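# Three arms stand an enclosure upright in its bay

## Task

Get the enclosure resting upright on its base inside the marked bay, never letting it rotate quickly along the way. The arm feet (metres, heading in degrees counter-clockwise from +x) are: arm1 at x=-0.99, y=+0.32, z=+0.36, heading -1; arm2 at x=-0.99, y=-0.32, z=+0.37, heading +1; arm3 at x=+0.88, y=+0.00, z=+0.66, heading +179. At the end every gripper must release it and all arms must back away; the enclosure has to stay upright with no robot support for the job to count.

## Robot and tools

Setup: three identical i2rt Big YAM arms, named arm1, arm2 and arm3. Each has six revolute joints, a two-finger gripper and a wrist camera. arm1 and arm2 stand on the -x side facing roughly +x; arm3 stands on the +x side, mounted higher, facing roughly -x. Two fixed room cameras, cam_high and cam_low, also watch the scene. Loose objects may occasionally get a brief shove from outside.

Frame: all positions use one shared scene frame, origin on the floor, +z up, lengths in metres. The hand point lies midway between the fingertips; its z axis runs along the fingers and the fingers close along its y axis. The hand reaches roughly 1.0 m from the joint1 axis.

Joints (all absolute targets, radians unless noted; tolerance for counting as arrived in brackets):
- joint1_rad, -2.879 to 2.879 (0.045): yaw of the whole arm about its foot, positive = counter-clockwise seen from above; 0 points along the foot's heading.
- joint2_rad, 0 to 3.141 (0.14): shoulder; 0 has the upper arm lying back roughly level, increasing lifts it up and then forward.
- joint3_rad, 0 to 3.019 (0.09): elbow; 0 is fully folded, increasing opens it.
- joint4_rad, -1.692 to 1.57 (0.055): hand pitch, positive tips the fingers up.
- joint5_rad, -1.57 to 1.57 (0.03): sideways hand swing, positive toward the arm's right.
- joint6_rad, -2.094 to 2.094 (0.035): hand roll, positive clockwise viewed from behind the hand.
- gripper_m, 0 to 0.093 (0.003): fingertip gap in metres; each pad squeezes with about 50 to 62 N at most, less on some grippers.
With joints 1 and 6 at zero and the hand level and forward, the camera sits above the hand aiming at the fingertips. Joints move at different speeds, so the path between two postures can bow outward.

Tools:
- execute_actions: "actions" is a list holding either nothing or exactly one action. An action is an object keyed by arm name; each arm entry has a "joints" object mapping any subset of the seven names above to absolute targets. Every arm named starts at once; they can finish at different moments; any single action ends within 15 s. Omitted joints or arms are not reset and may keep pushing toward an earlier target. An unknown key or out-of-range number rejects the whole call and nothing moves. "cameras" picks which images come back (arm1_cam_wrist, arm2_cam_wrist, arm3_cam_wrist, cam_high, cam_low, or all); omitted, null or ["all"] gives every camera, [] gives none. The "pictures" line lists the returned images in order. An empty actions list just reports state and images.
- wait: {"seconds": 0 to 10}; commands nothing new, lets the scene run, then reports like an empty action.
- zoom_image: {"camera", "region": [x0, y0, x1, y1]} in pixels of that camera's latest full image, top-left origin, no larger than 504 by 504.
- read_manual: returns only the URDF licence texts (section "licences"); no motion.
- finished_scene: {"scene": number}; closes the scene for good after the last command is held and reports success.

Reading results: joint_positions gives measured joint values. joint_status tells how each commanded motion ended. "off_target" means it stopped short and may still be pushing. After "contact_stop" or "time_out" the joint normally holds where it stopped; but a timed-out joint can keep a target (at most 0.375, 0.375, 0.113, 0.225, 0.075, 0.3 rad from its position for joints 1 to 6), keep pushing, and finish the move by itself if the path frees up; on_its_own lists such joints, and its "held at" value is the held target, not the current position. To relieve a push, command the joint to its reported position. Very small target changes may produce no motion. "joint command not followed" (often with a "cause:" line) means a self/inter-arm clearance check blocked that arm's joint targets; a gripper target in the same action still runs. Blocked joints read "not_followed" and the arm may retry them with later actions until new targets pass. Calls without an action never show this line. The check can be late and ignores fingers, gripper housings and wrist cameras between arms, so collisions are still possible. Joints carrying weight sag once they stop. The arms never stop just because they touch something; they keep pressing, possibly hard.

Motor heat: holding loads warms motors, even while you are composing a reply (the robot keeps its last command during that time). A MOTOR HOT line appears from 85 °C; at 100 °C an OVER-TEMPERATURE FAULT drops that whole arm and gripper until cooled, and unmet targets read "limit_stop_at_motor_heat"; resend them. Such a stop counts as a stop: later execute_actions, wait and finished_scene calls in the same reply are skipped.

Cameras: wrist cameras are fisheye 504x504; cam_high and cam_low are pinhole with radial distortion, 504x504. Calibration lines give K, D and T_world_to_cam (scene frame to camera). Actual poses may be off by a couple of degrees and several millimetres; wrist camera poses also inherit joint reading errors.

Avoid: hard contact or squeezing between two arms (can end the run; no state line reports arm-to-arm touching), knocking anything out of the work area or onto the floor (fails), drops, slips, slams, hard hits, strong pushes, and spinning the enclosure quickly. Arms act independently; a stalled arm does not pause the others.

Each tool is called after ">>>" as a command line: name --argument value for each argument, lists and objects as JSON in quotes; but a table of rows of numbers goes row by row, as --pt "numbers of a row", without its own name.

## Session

>>> execute_actions --actions '[]'

Scene clock: 0.00 s.
arm1.joint_positions: joint1_rad=+0.048 joint2_rad=+0.565 joint3_rad=+1.331 joint4_rad=-1.380 joint5_rad=-0.017 joint6_rad=-0.255 gripper_m=+0.094
arm1.joint_status: not commanded
arm1.hand: x=-0.7747 y=+0.3315 z=+0.8697 quat_wxyz=(-0.458, +0.133, -0.878, +0.044) (m; scene frame)
arm2.joint_positions: joint1_rad=-0.369 joint2_rad=+0.516 joint3_rad=+1.427 joint4_rad=-1.459 joint5_rad=+0.143 joint6_rad=-0.004 gripper_m=+0.095
arm2.joint_status: not commanded
arm2.hand: x=-0.8370 y=-0.4016 z=+0.9244 quat_wxyz=(-0.467, -0.184, -0.852, +0.148) (m; scene frame)
arm3.joint_positions: joint1_rad=+0.047 joint2_rad=+0.533 joint3_rad=+1.456 joint4_rad=-1.379 joint5_rad=+0.226 joint6_rad=+0.266 gripper_m=+0.094
arm3.joint_status: not commanded
arm3.hand: x=+0.7010 y=+0.0394 z=+1.2414 quat_wxyz=(-0.015, +0.829, -0.163, -0.534) (m; scene frame)
pictures: arm1_cam_wrist, arm2_cam_wrist, arm3_cam_wrist, cam_high, cam_low
camera_calibration (this result's frames):
arm1_cam_wrist: T_world_to_cam=[[0.200269, -0.957164, 0.209115, 0.291355], [-0.922302, -0.256191, -0.289354, -0.373605], [0.330532, -0.134918, -0.934101, 1.23566], [0, 0, 0, 1]] pos_world=[-0.811353, 0.349874, 0.985205]
arm2_cam_wrist: T_world_to_cam=[[-0.456212, -0.886482, 0.0775904, -0.808381], [-0.832776, 0.394586, -0.388313, -0.175355], [0.313616, -0.241768, -0.918255, 1.13416], [0, 0, 0, 1]] pos_world=[-0.870515, -0.373218, 1.03608]
arm3_cam_wrist: T_world_to_cam=[[0.296951, 0.945269, -0.13523, -0.0785005], [0.821546, -0.325091, -0.468378, 0.020628], [-0.486705, 0.0279879, -0.873118, 1.54443], [0, 0, 0, 1]] pos_world=[0.758044, 0.0376849, 1.34751]
Images, in order (width x height): arm1_cam_wrist 504x504, arm2_cam_wrist 504x504, arm3_cam_wrist 504x504, cam_high 504x504, cam_low 504x504.

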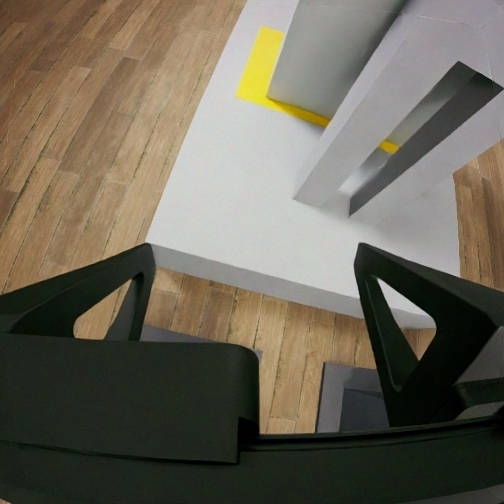

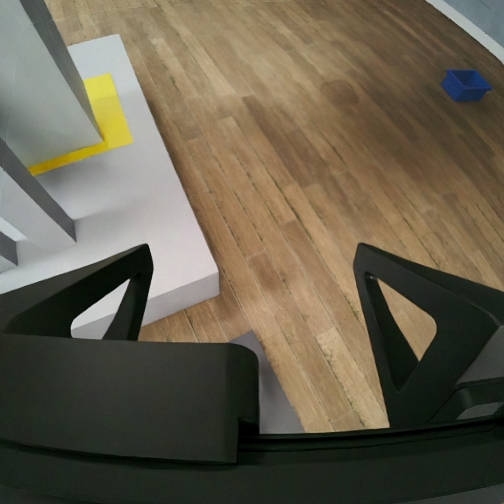

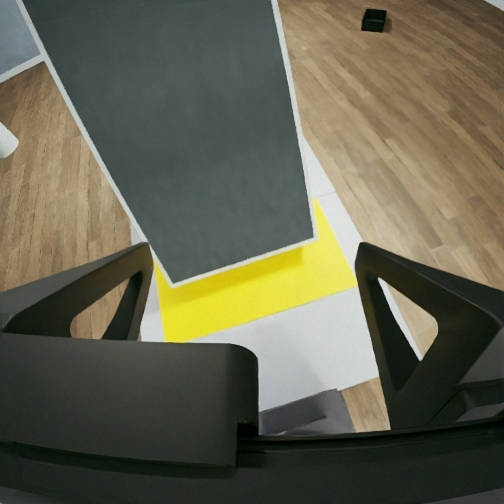

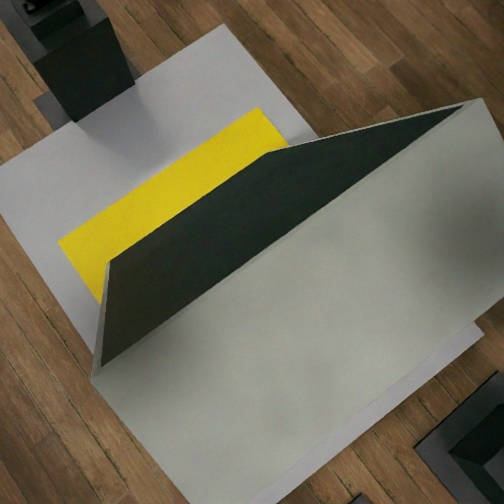

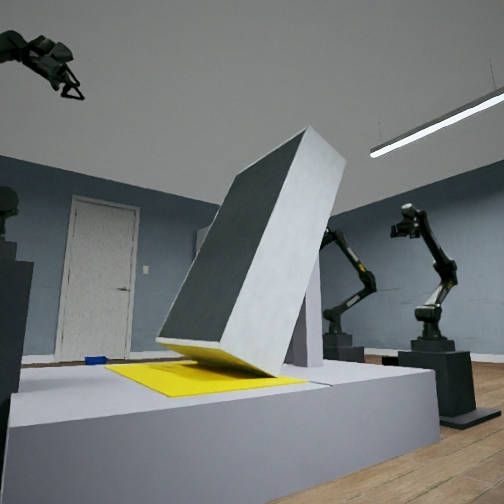

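>>> execute_actions --actions '[{"arm1":{"joints":{"joint1_rad":-0.2,"joint2_rad":0.8,"joint3_rad":1.2,"joint4_rad":0.1,"joint5_rad":0,"joint6_rad":0,"gripper_m":0}},"arm2":{"joints":{"joint1_rad":0.2,"joint2_rad":0.8,"joint3_rad":1.2,"joint4_rad":0.1,"joint5_rad":0,"joint6_rad":0,"gripper_m":0}},"arm3":{"joints":{"joint1_rad":0,"joint2_rad":1.827,"joint3_rad":1.18,"joint4_rad":0.669,"joint5_rad":0,"joint6_rad":0,"gripper_m":0}}}]' --cameras '[]'

>>> execute_actions --actions '[{"arm1":{"joints":{"joint2_rad":1.3,"joint3_rad":1.52,"joint4_rad":0.151}},"arm2":{"joints":{"joint2_rad":1.3,"joint3_rad":1.5,"joint4_rad":0.151}},"arm3":{"joints":{"joint2_rad":2.04,"joint3_rad":1.53,"joint4_rad":0.5}}}]' --cameras '["cam_low","arm1_cam_wrist","arm3_cam_wrist"]'

Scene clock: 6.07 s.
arm1.joint_positions: joint1_rad=-0.191 joint2_rad=+0.802 joint3_rad=+1.176 joint4_rad=+0.074 joint5_rad=-0.002 joint6_rad=-0.013 gripper_m=+0.000
arm1.joint_status: all done
arm1.hand: x=-0.6117 y=+0.2441 z=+1.0518 quat_wxyz=(-0.841, -0.048, -0.531, +0.091) (m; scene frame)
arm2.joint_positions: joint1_rad=+0.191 joint2_rad=+0.790 joint3_rad=+1.185 joint4_rad=+0.079 joint5_rad=+0.001 joint6_rad=-0.004 gripper_m=+0.001
arm2.joint_status: all done
arm2.hand: x=-0.6189 y=-0.2428 z=+1.0792 quat_wxyz=(-0.848, +0.055, -0.520, -0.087) (m; scene frame)
arm3.joint_positions: joint1_rad=+0.008 joint2_rad=+1.836 joint3_rad=+1.186 joint4_rad=+0.650 joint5_rad=+0.004 joint6_rad=+0.016 gripper_m=+0.001
arm3.joint_status: all done
arm3.hand: x=+0.1422 y=+0.0149 z=+0.9090 quat_wxyz=(+0.001, +0.707, -0.015, -0.707) (m; scene frame)
pictures: none
No camera images: the call's "cameras" was empty. Leave "cameras" out to get every camera's image.

Scene clock: 7.63 s.
arm1.joint_positions: joint1_rad=-0.191 joint2_rad=+1.313 joint3_rad=+1.469 joint4_rad=+0.135 joint5_rad=-0.002 joint6_rad=-0.013 gripper_m=+0.000
arm1.joint_status: all done
arm1.hand: x=-0.3973 y=+0.1998 z=+0.9996 quat_wxyz=(-0.797, -0.055, -0.595, +0.087) (m; scene frame)
arm2.joint_positions: joint1_rad=+0.191 joint2_rad=+1.301 joint3_rad=+1.460 joint4_rad=+0.141 joint5_rad=+0.001 joint6_rad=-0.004 gripper_m=+0.001
arm2.joint_status: all done
arm2.hand: x=-0.4007 y=-0.1963 z=+1.0187 quat_wxyz=(-0.800, +0.063, -0.592, -0.082) (m; scene frame)
arm3.joint_positions: joint1_rad=+0.008 joint2_rad=+2.048 joint3_rad=+1.470 joint4_rad=+0.500 joint5_rad=+0.004 joint6_rad=+0.016 gripper_m=+0.001
arm3.joint_status: all done
arm3.hand: x=+0.0577 y=+0.0159 z=+0.8696 quat_wxyz=(+0.001, +0.734, -0.016, -0.679) (m; scene frame)
pictures: arm1_cam_wrist, arm3_cam_wrist, cam_low
camera_calibration (this result's frames):
arm1_cam_wrist: T_world_to_cam=[[-0.206924, -0.977957, 0.0279585, 0.0860478], [-0.339471, 0.0449677, -0.939541, 0.799643], [0.917574, -0.203905, -0.341293, 0.868976], [0, 0, 0, 1]] pos_world=[-0.508089, 0.225381, 1.04547]
arm3_cam_wrist: T_world_to_cam=[[0.034571, 0.999308, -0.0136989, -0.00697356], [0.648008, -0.0328488, -0.760925, 0.62711], [-0.760849, 0.017429, -0.648695, 0.728192], [0, 0, 0, 1]] pos_world=[0.147913, 0.0148769, 0.949463]
Images, in order (width x height): arm1_cam_wrist 504x504, arm3_cam_wrist 504x504, cam_low 504x504.

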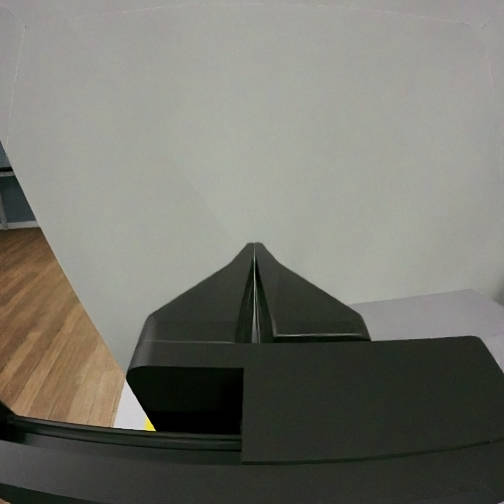

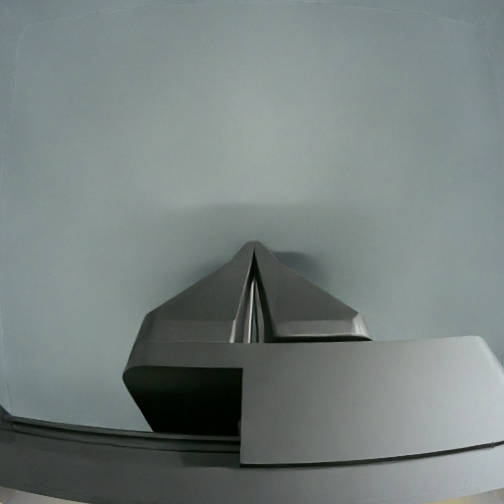

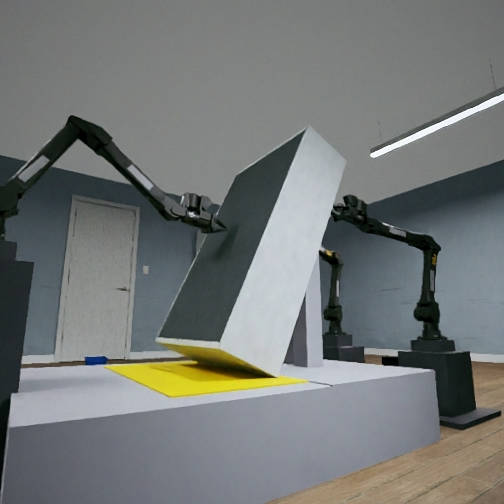

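Arm3 is near the face; advance pushers.

>>> execute_actions --actions '[{"arm1":{"joints":{"joint2_rad":1.49,"joint3_rad":1.68,"joint4_rad":0.146}},"arm2":{"joints":{"joint2_rad":1.49,"joint3_rad":1.66,"joint4_rad":0.146}}}]' --cameras '["cam_low"]'

>>> execute_actions --actions '[{"arm1":{"joints":{"joint2_rad":1.63,"joint3_rad":1.85,"joint4_rad":0.12}},"arm2":{"joints":{"joint2_rad":1.64,"joint3_rad":1.84,"joint4_rad":0.12}}}]' --cameras '["cam_low","arm3_cam_wrist"]'

Scene clock: 13.97 s.
arm1.joint_positions: joint1_rad=-0.191 joint2_rad=+1.504 joint3_rad=+1.623 joint4_rad=+0.135 joint5_rad=-0.002 joint6_rad=-0.013 gripper_m=+0.000
arm1.joint_status: all done
arm1.hand: x=-0.3211 y=+0.1841 z=+0.9754 quat_wxyz=(-0.786, -0.056, -0.610, +0.085) (m; scene frame)
arm2.joint_positions: joint1_rad=+0.194 joint2_rad=+1.444 joint3_rad=+1.609 joint4_rad=+0.139 joint5_rad=-0.003 joint6_rad=-0.004 gripper_m=+0.001
arm2.joint_status: all done
arm2.hand: x=-0.3480 y=-0.1826 z=+1.0224 quat_wxyz=(-0.800, +0.065, -0.590, -0.085) (m; scene frame)
arm3.joint_positions: joint1_rad=+0.008 joint2_rad=+2.048 joint3_rad=+1.470 joint4_rad=+0.500 joint5_rad=+0.004 joint6_rad=+0.016 gripper_m=+0.001
arm3.joint_status: not commanded
arm3.hand: x=+0.0577 y=+0.0159 z=+0.8696 quat_wxyz=(+0.001, +0.734, -0.016, -0.679) (m; scene frame)
pictures: cam_low
Images, in order (width x height): cam_low 504x504.

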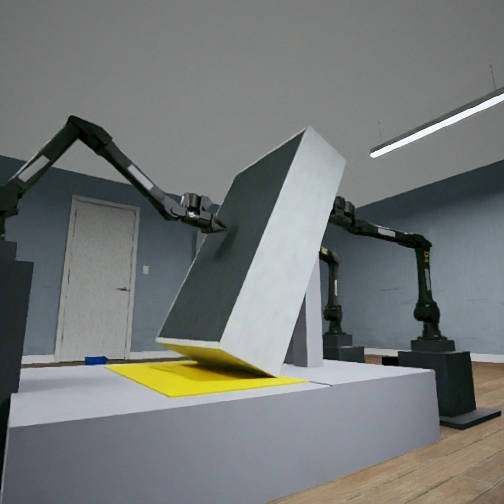

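Scene clock: 14.90 s.
arm1.joint_positions: joint1_rad=-0.191 joint2_rad=+1.632 joint3_rad=+1.781 joint4_rad=+0.127 joint5_rad=-0.003 joint6_rad=-0.013 gripper_m=+0.000
arm1.joint_status: all done
arm1.hand: x=-0.2764 y=+0.1751 z=+0.9834 quat_wxyz=(-0.793, -0.055, -0.601, +0.086) (m; scene frame)
arm2.joint_positions: joint1_rad=+0.194 joint2_rad=+1.575 joint3_rad=+1.779 joint4_rad=+0.121 joint5_rad=+0.001 joint6_rad=-0.004 gripper_m=+0.001
arm2.joint_status: all done
arm2.hand: x=-0.3030 y=-0.1736 z=+1.0359 quat_wxyz=(-0.806, +0.062, -0.582, -0.084) (m; scene frame)
arm3.joint_positions: joint1_rad=+0.008 joint2_rad=+2.026 joint3_rad=+1.471 joint4_rad=+0.494 joint5_rad=+0.003 joint6_rad=+0.015 gripper_m=+0.000
arm3.joint_status: not commanded
arm3.hand: x=+0.0596 y=+0.0159 z=+0.8868 quat_wxyz=(+0.001, +0.728, -0.015, -0.686) (m; scene frame)
pictures: arm3_cam_wrist, cam_low
camera_calibration (this result's frames):
arm3_cam_wrist: T_world_to_cam=[[0.0336818, 0.999339, -0.0136893, -0.00673335], [0.634579, -0.0319658, -0.772196, 0.649755], [-0.772123, 0.017322, -0.635236, 0.729542], [0, 0, 0, 1]] pos_world=[0.151202, 0.0148617, 0.965078]
Images, in order (width x height): arm3_cam_wrist 504x504, cam_low 504x504.

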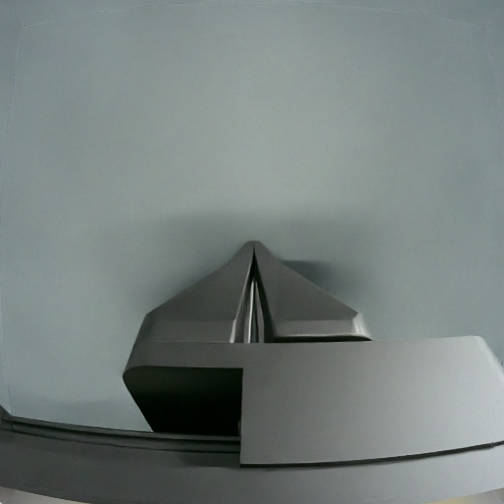

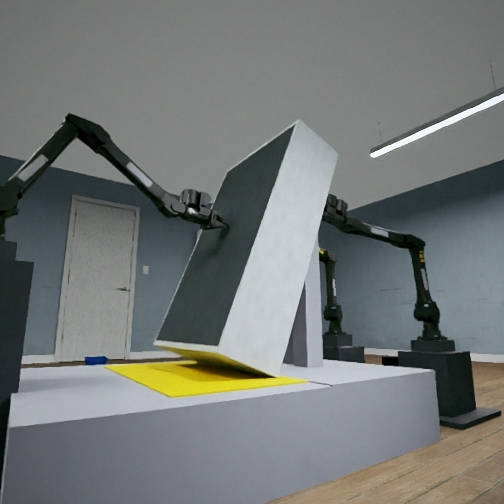

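>>> execute_actions --actions '[{"arm1":{"joints":{"joint2_rad":1.77,"joint3_rad":2.04,"joint4_rad":0.07}},"arm2":{"joints":{"joint2_rad":1.79,"joint3_rad":2.03,"joint4_rad":0.07}},"arm3":{"joints":{"joint2_rad":1.94,"joint3_rad":1.36,"joint4_rad":0.58}}}]' --cameras '["cam_low"]'

>>> execute_actions --actions '[{"arm1":{"joints":{"joint2_rad":1.93,"joint3_rad":2.28,"joint4_rad":-0.02}},"arm2":{"joints":{"joint2_rad":1.95,"joint3_rad":2.28,"joint4_rad":-0.02}},"arm3":{"joints":{"joint2_rad":1.85,"joint3_rad":1.24,"joint4_rad":0.65}}}]' --cameras '["cam_low"]'

Scene clock: 20.73 s.
arm1.joint_positions: joint1_rad=-0.191 joint2_rad=+1.773 joint3_rad=+1.967 joint4_rad=+0.084 joint5_rad=-0.003 joint6_rad=-0.013 gripper_m=+0.000
arm1.joint_status: all done
arm1.hand: x=-0.2286 y=+0.1653 z=+0.9842 quat_wxyz=(-0.793, -0.055, -0.600, +0.086) (m; scene frame)
arm2.joint_positions: joint1_rad=+0.194 joint2_rad=+1.792 joint3_rad=+1.981 joint4_rad=+0.077 joint5_rad=+0.000 joint6_rad=-0.004 gripper_m=+0.001
arm2.joint_status: all done
arm2.hand: x=-0.2199 y=-0.1552 z=+0.9918 quat_wxyz=(-0.789, +0.065, -0.606, -0.083) (m; scene frame)
arm3.joint_positions: joint1_rad=+0.008 joint2_rad=+1.919 joint3_rad=+1.348 joint4_rad=+0.566 joint5_rad=+0.002 joint6_rad=+0.015 gripper_m=+0.000
arm3.joint_status: all done
arm3.hand: x=+0.0967 y=+0.0154 z=+0.9179 quat_wxyz=(+0.002, +0.708, -0.015, -0.706) (m; scene frame)
pictures: cam_low
Images, in order (width x height): cam_low 504x504.

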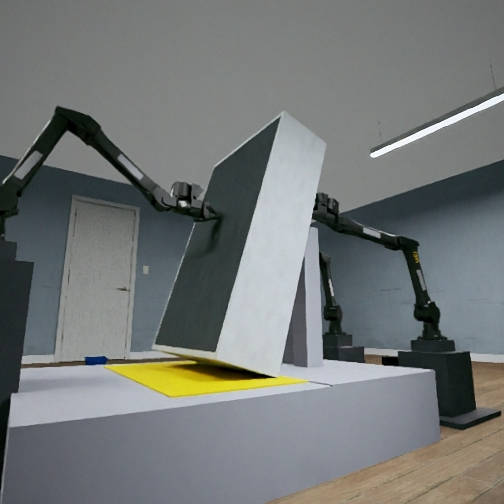

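Scene clock: 22.20 s.
arm1.joint_positions: joint1_rad=-0.191 joint2_rad=+1.936 joint3_rad=+2.211 joint4_rad=-0.007 joint5_rad=-0.003 joint6_rad=-0.013 gripper_m=+0.000
arm1.joint_status: all done
arm1.hand: x=-0.1805 y=+0.1553 z=+0.9845 quat_wxyz=(-0.790, -0.055, -0.604, +0.086) (m; scene frame)
arm2.joint_positions: joint1_rad=+0.194 joint2_rad=+1.934 joint3_rad=+2.218 joint4_rad=-0.012 joint5_rad=+0.002 joint6_rad=-0.004 gripper_m=+0.001
arm2.joint_status: all done
arm2.hand: x=-0.1812 y=-0.1472 z=+1.0042 quat_wxyz=(-0.791, +0.064, -0.603, -0.082) (m; scene frame)
arm3.joint_positions: joint1_rad=+0.008 joint2_rad=+1.820 joint3_rad=+1.187 joint4_rad=+0.637 joint5_rad=+0.001 joint6_rad=+0.015 gripper_m=+0.000
arm3.joint_status: all done
arm3.hand: x=+0.1440 y=+0.0144 z=+0.9176 quat_wxyz=(+0.002, +0.705, -0.014, -0.709) (m; scene frame)
pictures: cam_low
Images, in order (width x height): cam_low 504x504.

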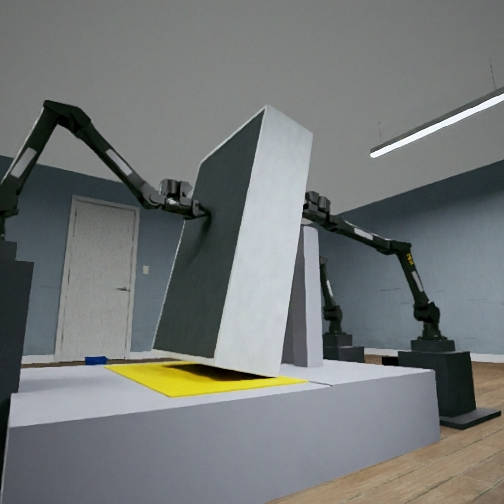

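>>> execute_actions --actions '[{"arm1":{"joints":{"joint2_rad":2.02,"joint3_rad":2.38,"joint4_rad":-0.08}},"arm2":{"joints":{"joint2_rad":2.02,"joint3_rad":2.38,"joint4_rad":-0.08}},"arm3":{"joints":{"joint2_rad":1.77,"joint3_rad":1.14,"joint4_rad":0.69}}}]' --cameras '["cam_low"]'

Scene clock: 27.77 s.
arm1.joint_positions: joint1_rad=-0.191 joint2_rad=+2.016 joint3_rad=+2.313 joint4_rad=-0.066 joint5_rad=-0.003 joint6_rad=-0.013 gripper_m=+0.000
arm1.joint_status: all done
arm1.hand: x=-0.1550 y=+0.1501 z=+0.9659 quat_wxyz=(-0.779, -0.057, -0.619, +0.084) (m; scene frame)
arm2.joint_positions: joint1_rad=+0.194 joint2_rad=+1.990 joint3_rad=+2.316 joint4_rad=-0.065 joint5_rad=+0.002 joint6_rad=-0.004 gripper_m=+0.001
arm2.joint_status: all done
arm2.hand: x=-0.1673 y=-0.1442 z=+1.0051 quat_wxyz=(-0.788, +0.065, -0.607, -0.082) (m; scene frame)
arm3.joint_positions: joint1_rad=+0.008 joint2_rad=+1.722 joint3_rad=+1.051 joint4_rad=+0.670 joint5_rad=-0.001 joint6_rad=+0.015 gripper_m=+0.000
arm3.joint_status: all done
arm3.hand: x=+0.1879 y=+0.0134 z=+0.9186 quat_wxyz=(+0.003, +0.707, -0.014, -0.707) (m; scene frame)
pictures: cam_low
Images, in order (width x height): cam_low 504x504.

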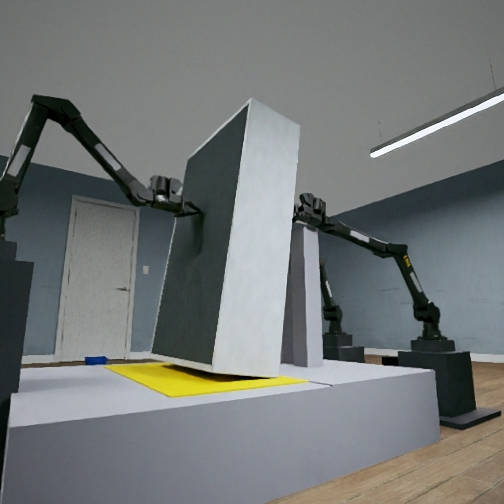

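Arm3 is loaded now; lower in small steps.

>>> execute_actions --actions '[{"arm3":{"joints":{"joint2_rad":1.7,"joint3_rad":1.04,"joint4_rad":0.71}}}]' --cameras '["cam_low"]'

>>> execute_actions --actions '[{"arm3":{"joints":{"joint2_rad":1.65,"joint3_rad":0.96,"joint4_rad":0.73}}}]' --cameras '["cam_low"]'

Scene clock: 31.60 s.
arm1.joint_positions: joint1_rad=-0.191 joint2_rad=+2.016 joint3_rad=+2.313 joint4_rad=-0.066 joint5_rad=-0.003 joint6_rad=-0.013 gripper_m=+0.000
arm1.joint_status: not commanded
arm1.hand: x=-0.1550 y=+0.1501 z=+0.9659 quat_wxyz=(-0.779, -0.057, -0.619, +0.084) (m; scene frame)
arm2.joint_positions: joint1_rad=+0.194 joint2_rad=+1.990 joint3_rad=+2.316 joint4_rad=-0.065 joint5_rad=+0.002 joint6_rad=-0.004 gripper_m=+0.001
arm2.joint_status: not commanded
arm2.hand: x=-0.1673 y=-0.1442 z=+1.0051 quat_wxyz=(-0.788, +0.065, -0.607, -0.082) (m; scene frame)
arm3.joint_positions: joint1_rad=+0.008 joint2_rad=+1.630 joint3_rad=+0.905 joint4_rad=+0.687 joint5_rad=-0.003 joint6_rad=+0.015 gripper_m=+0.000
arm3.joint_status: joint3_rad off_target (ended at +0.904, target +1.040); the others done
arm3.hand: x=+0.2352 y=+0.0116 z=+0.9036 quat_wxyz=(+0.004, +0.720, -0.013, -0.694) (m; scene frame)
pictures: cam_low
Images, in order (width x height): cam_low 504x504.

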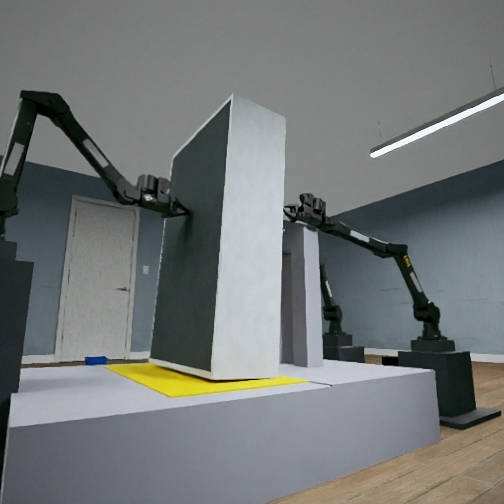

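Scene clock: 33.03 s.
arm1.joint_positions: joint1_rad=-0.191 joint2_rad=+2.016 joint3_rad=+2.313 joint4_rad=-0.066 joint5_rad=-0.003 joint6_rad=-0.013 gripper_m=+0.000
arm1.joint_status: not commanded
arm1.hand: x=-0.1550 y=+0.1501 z=+0.9659 quat_wxyz=(-0.779, -0.057, -0.619, +0.084) (m; scene frame)
arm2.joint_positions: joint1_rad=+0.194 joint2_rad=+1.990 joint3_rad=+2.316 joint4_rad=-0.065 joint5_rad=+0.002 joint6_rad=-0.004 gripper_m=+0.001
arm2.joint_status: not commanded
arm2.hand: x=-0.1673 y=-0.1442 z=+1.0051 quat_wxyz=(-0.788, +0.065, -0.607, -0.082) (m; scene frame)
arm3.joint_positions: joint1_rad=+0.009 joint2_rad=+1.568 joint3_rad=+0.800 joint4_rad=+0.702 joint5_rad=-0.004 joint6_rad=+0.015 gripper_m=+0.000
arm3.joint_status: joint3_rad off_target (ended at +0.800, target +0.960); the others done
arm3.hand: x=+0.2700 y=+0.0103 z=+0.8898 quat_wxyz=(+0.005, +0.730, -0.012, -0.684) (m; scene frame)
pictures: cam_low
Images, in order (width x height): cam_low 504x504.

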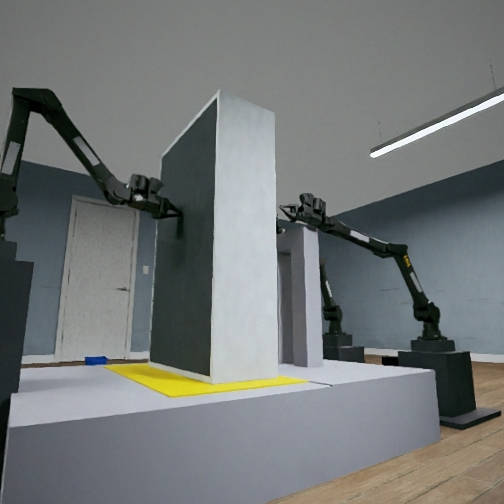

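Probably down or nearly; ease a little more, then retreat.

>>> execute_actions --actions '[{"arm3":{"joints":{"joint2_rad":1.52,"joint3_rad":0.8}}}]' --cameras '["cam_low"]'

>>> execute_actions --actions '[{"arm3":{"joints":{"joint2_rad":1.3,"joint3_rad":0.72}},"arm1":{"joints":{"joint2_rad":1.2,"joint3_rad":1.5}},"arm2":{"joints":{"joint2_rad":1.2,"joint3_rad":1.5}}}]' --cameras '[]'

>>> execute_actions --actions '[{"arm3":{"joints":{"joint2_rad":0.7,"joint3_rad":0.8,"joint4_rad":0}},"arm1":{"joints":{"joint2_rad":0.7,"joint3_rad":1.2}},"arm2":{"joints":{"joint2_rad":0.7,"joint3_rad":1.2}}}]' --cameras '["cam_low","cam_high"]'

Scene clock: 38.90 s.
arm1.joint_positions: joint1_rad=-0.191 joint2_rad=+2.016 joint3_rad=+2.313 joint4_rad=-0.066 joint5_rad=-0.003 joint6_rad=-0.013 gripper_m=+0.000
arm1.joint_status: not commanded
arm1.hand: x=-0.1550 y=+0.1501 z=+0.9659 quat_wxyz=(-0.779, -0.057, -0.619, +0.084) (m; scene frame)
arm2.joint_positions: joint1_rad=+0.194 joint2_rad=+1.990 joint3_rad=+2.316 joint4_rad=-0.065 joint5_rad=+0.002 joint6_rad=-0.004 gripper_m=+0.001
arm2.joint_status: not commanded
arm2.hand: x=-0.1673 y=-0.1442 z=+1.0051 quat_wxyz=(-0.788, +0.065, -0.607, -0.082) (m; scene frame)
arm3.joint_positions: joint1_rad=+0.009 joint2_rad=+1.526 joint3_rad=+0.789 joint4_rad=+0.714 joint5_rad=-0.004 joint6_rad=+0.015 gripper_m=+0.000
arm3.joint_status: all done
arm3.hand: x=+0.2775 y=+0.0104 z=+0.9117 quat_wxyz=(+0.005, +0.715, -0.012, -0.699) (m; scene frame)
pictures: cam_low
Images, in order (width x height): cam_low 504x504.

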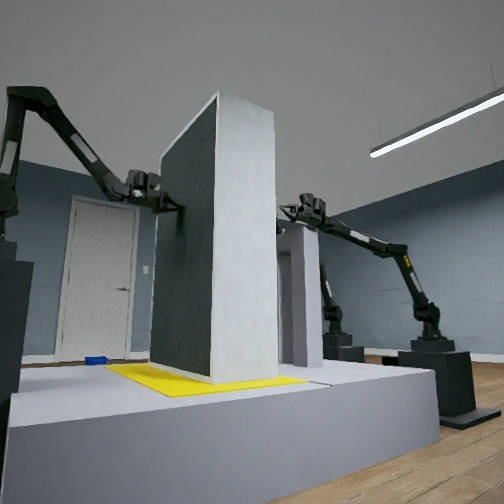

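Scene clock: 40.77 s.
arm1.joint_positions: joint1_rad=-0.191 joint2_rad=+1.211 joint3_rad=+1.493 joint4_rad=-0.071 joint5_rad=-0.003 joint6_rad=-0.013 gripper_m=+0.000
arm1.joint_status: all done
arm1.hand: x=-0.4404 y=+0.2090 z=+1.0217 quat_wxyz=(-0.772, -0.057, -0.627, +0.084) (m; scene frame)
arm2.joint_positions: joint1_rad=+0.194 joint2_rad=+1.207 joint3_rad=+1.506 joint4_rad=-0.073 joint5_rad=+0.002 joint6_rad=-0.004 gripper_m=+0.001
arm2.joint_status: all done
arm2.hand: x=-0.4430 y=-0.2037 z=+1.0477 quat_wxyz=(-0.777, +0.066, -0.621, -0.081) (m; scene frame)
arm3.joint_positions: joint1_rad=+0.009 joint2_rad=+1.292 joint3_rad=+0.722 joint4_rad=+0.722 joint5_rad=-0.004 joint6_rad=+0.015 gripper_m=+0.000
arm3.joint_status: all done
arm3.hand: x=+0.3312 y=+0.0104 z=+1.0063 quat_wxyz=(+0.004, +0.651, -0.011, -0.759) (m; scene frame)
pictures: none
No camera images: the call's "cameras" was empty. Leave "cameras" out to get every camera's image.

Scene clock: 42.37 s.
arm1.joint_positions: joint1_rad=-0.191 joint2_rad=+0.702 joint3_rad=+1.199 joint4_rad=-0.071 joint5_rad=-0.003 joint6_rad=-0.013 gripper_m=+0.000
arm1.joint_status: all done
arm1.hand: x=-0.6592 y=+0.2541 z=+1.0665 quat_wxyz=(-0.835, -0.049, -0.540, +0.090) (m; scene frame)
arm2.joint_positions: joint1_rad=+0.194 joint2_rad=+0.704 joint3_rad=+1.210 joint4_rad=-0.073 joint5_rad=+0.002 joint6_rad=-0.004 gripper_m=+0.001
arm2.joint_status: all done
arm2.hand: x=-0.6586 y=-0.2504 z=+1.0885 quat_wxyz=(-0.837, +0.057, -0.538, -0.087) (m; scene frame)
arm3.joint_positions: joint1_rad=+0.009 joint2_rad=+0.697 joint3_rad=+0.745 joint4_rad=+0.006 joint5_rad=-0.004 joint6_rad=+0.015 gripper_m=+0.000
arm3.joint_status: all done
arm3.hand: x=+0.4770 y=+0.0092 z=+1.1196 quat_wxyz=(+0.004, +0.687, -0.012, -0.726) (m; scene frame)
pictures: cam_high, cam_low
Images, in order (width x height): cam_high 504x504, cam_low 504x504.

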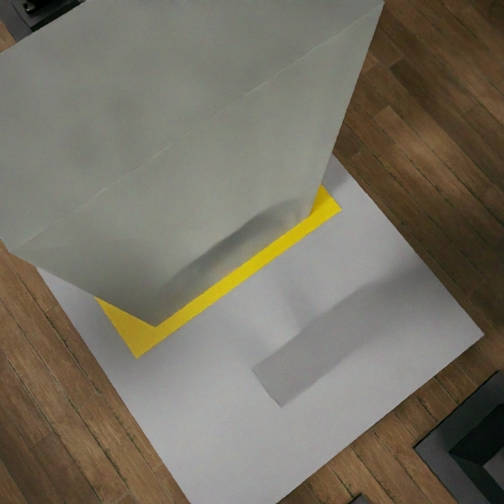

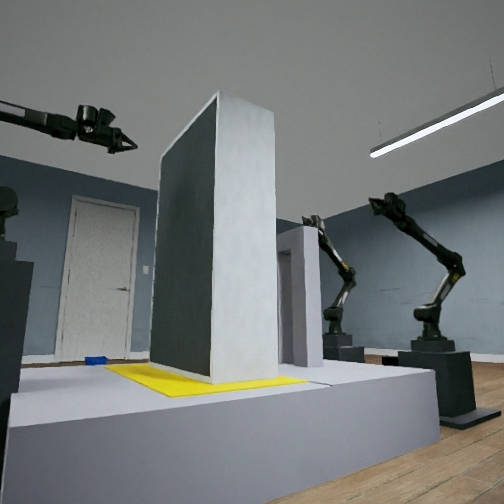

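>>> finished_scene --scene 2

The scene is finished: the task was done.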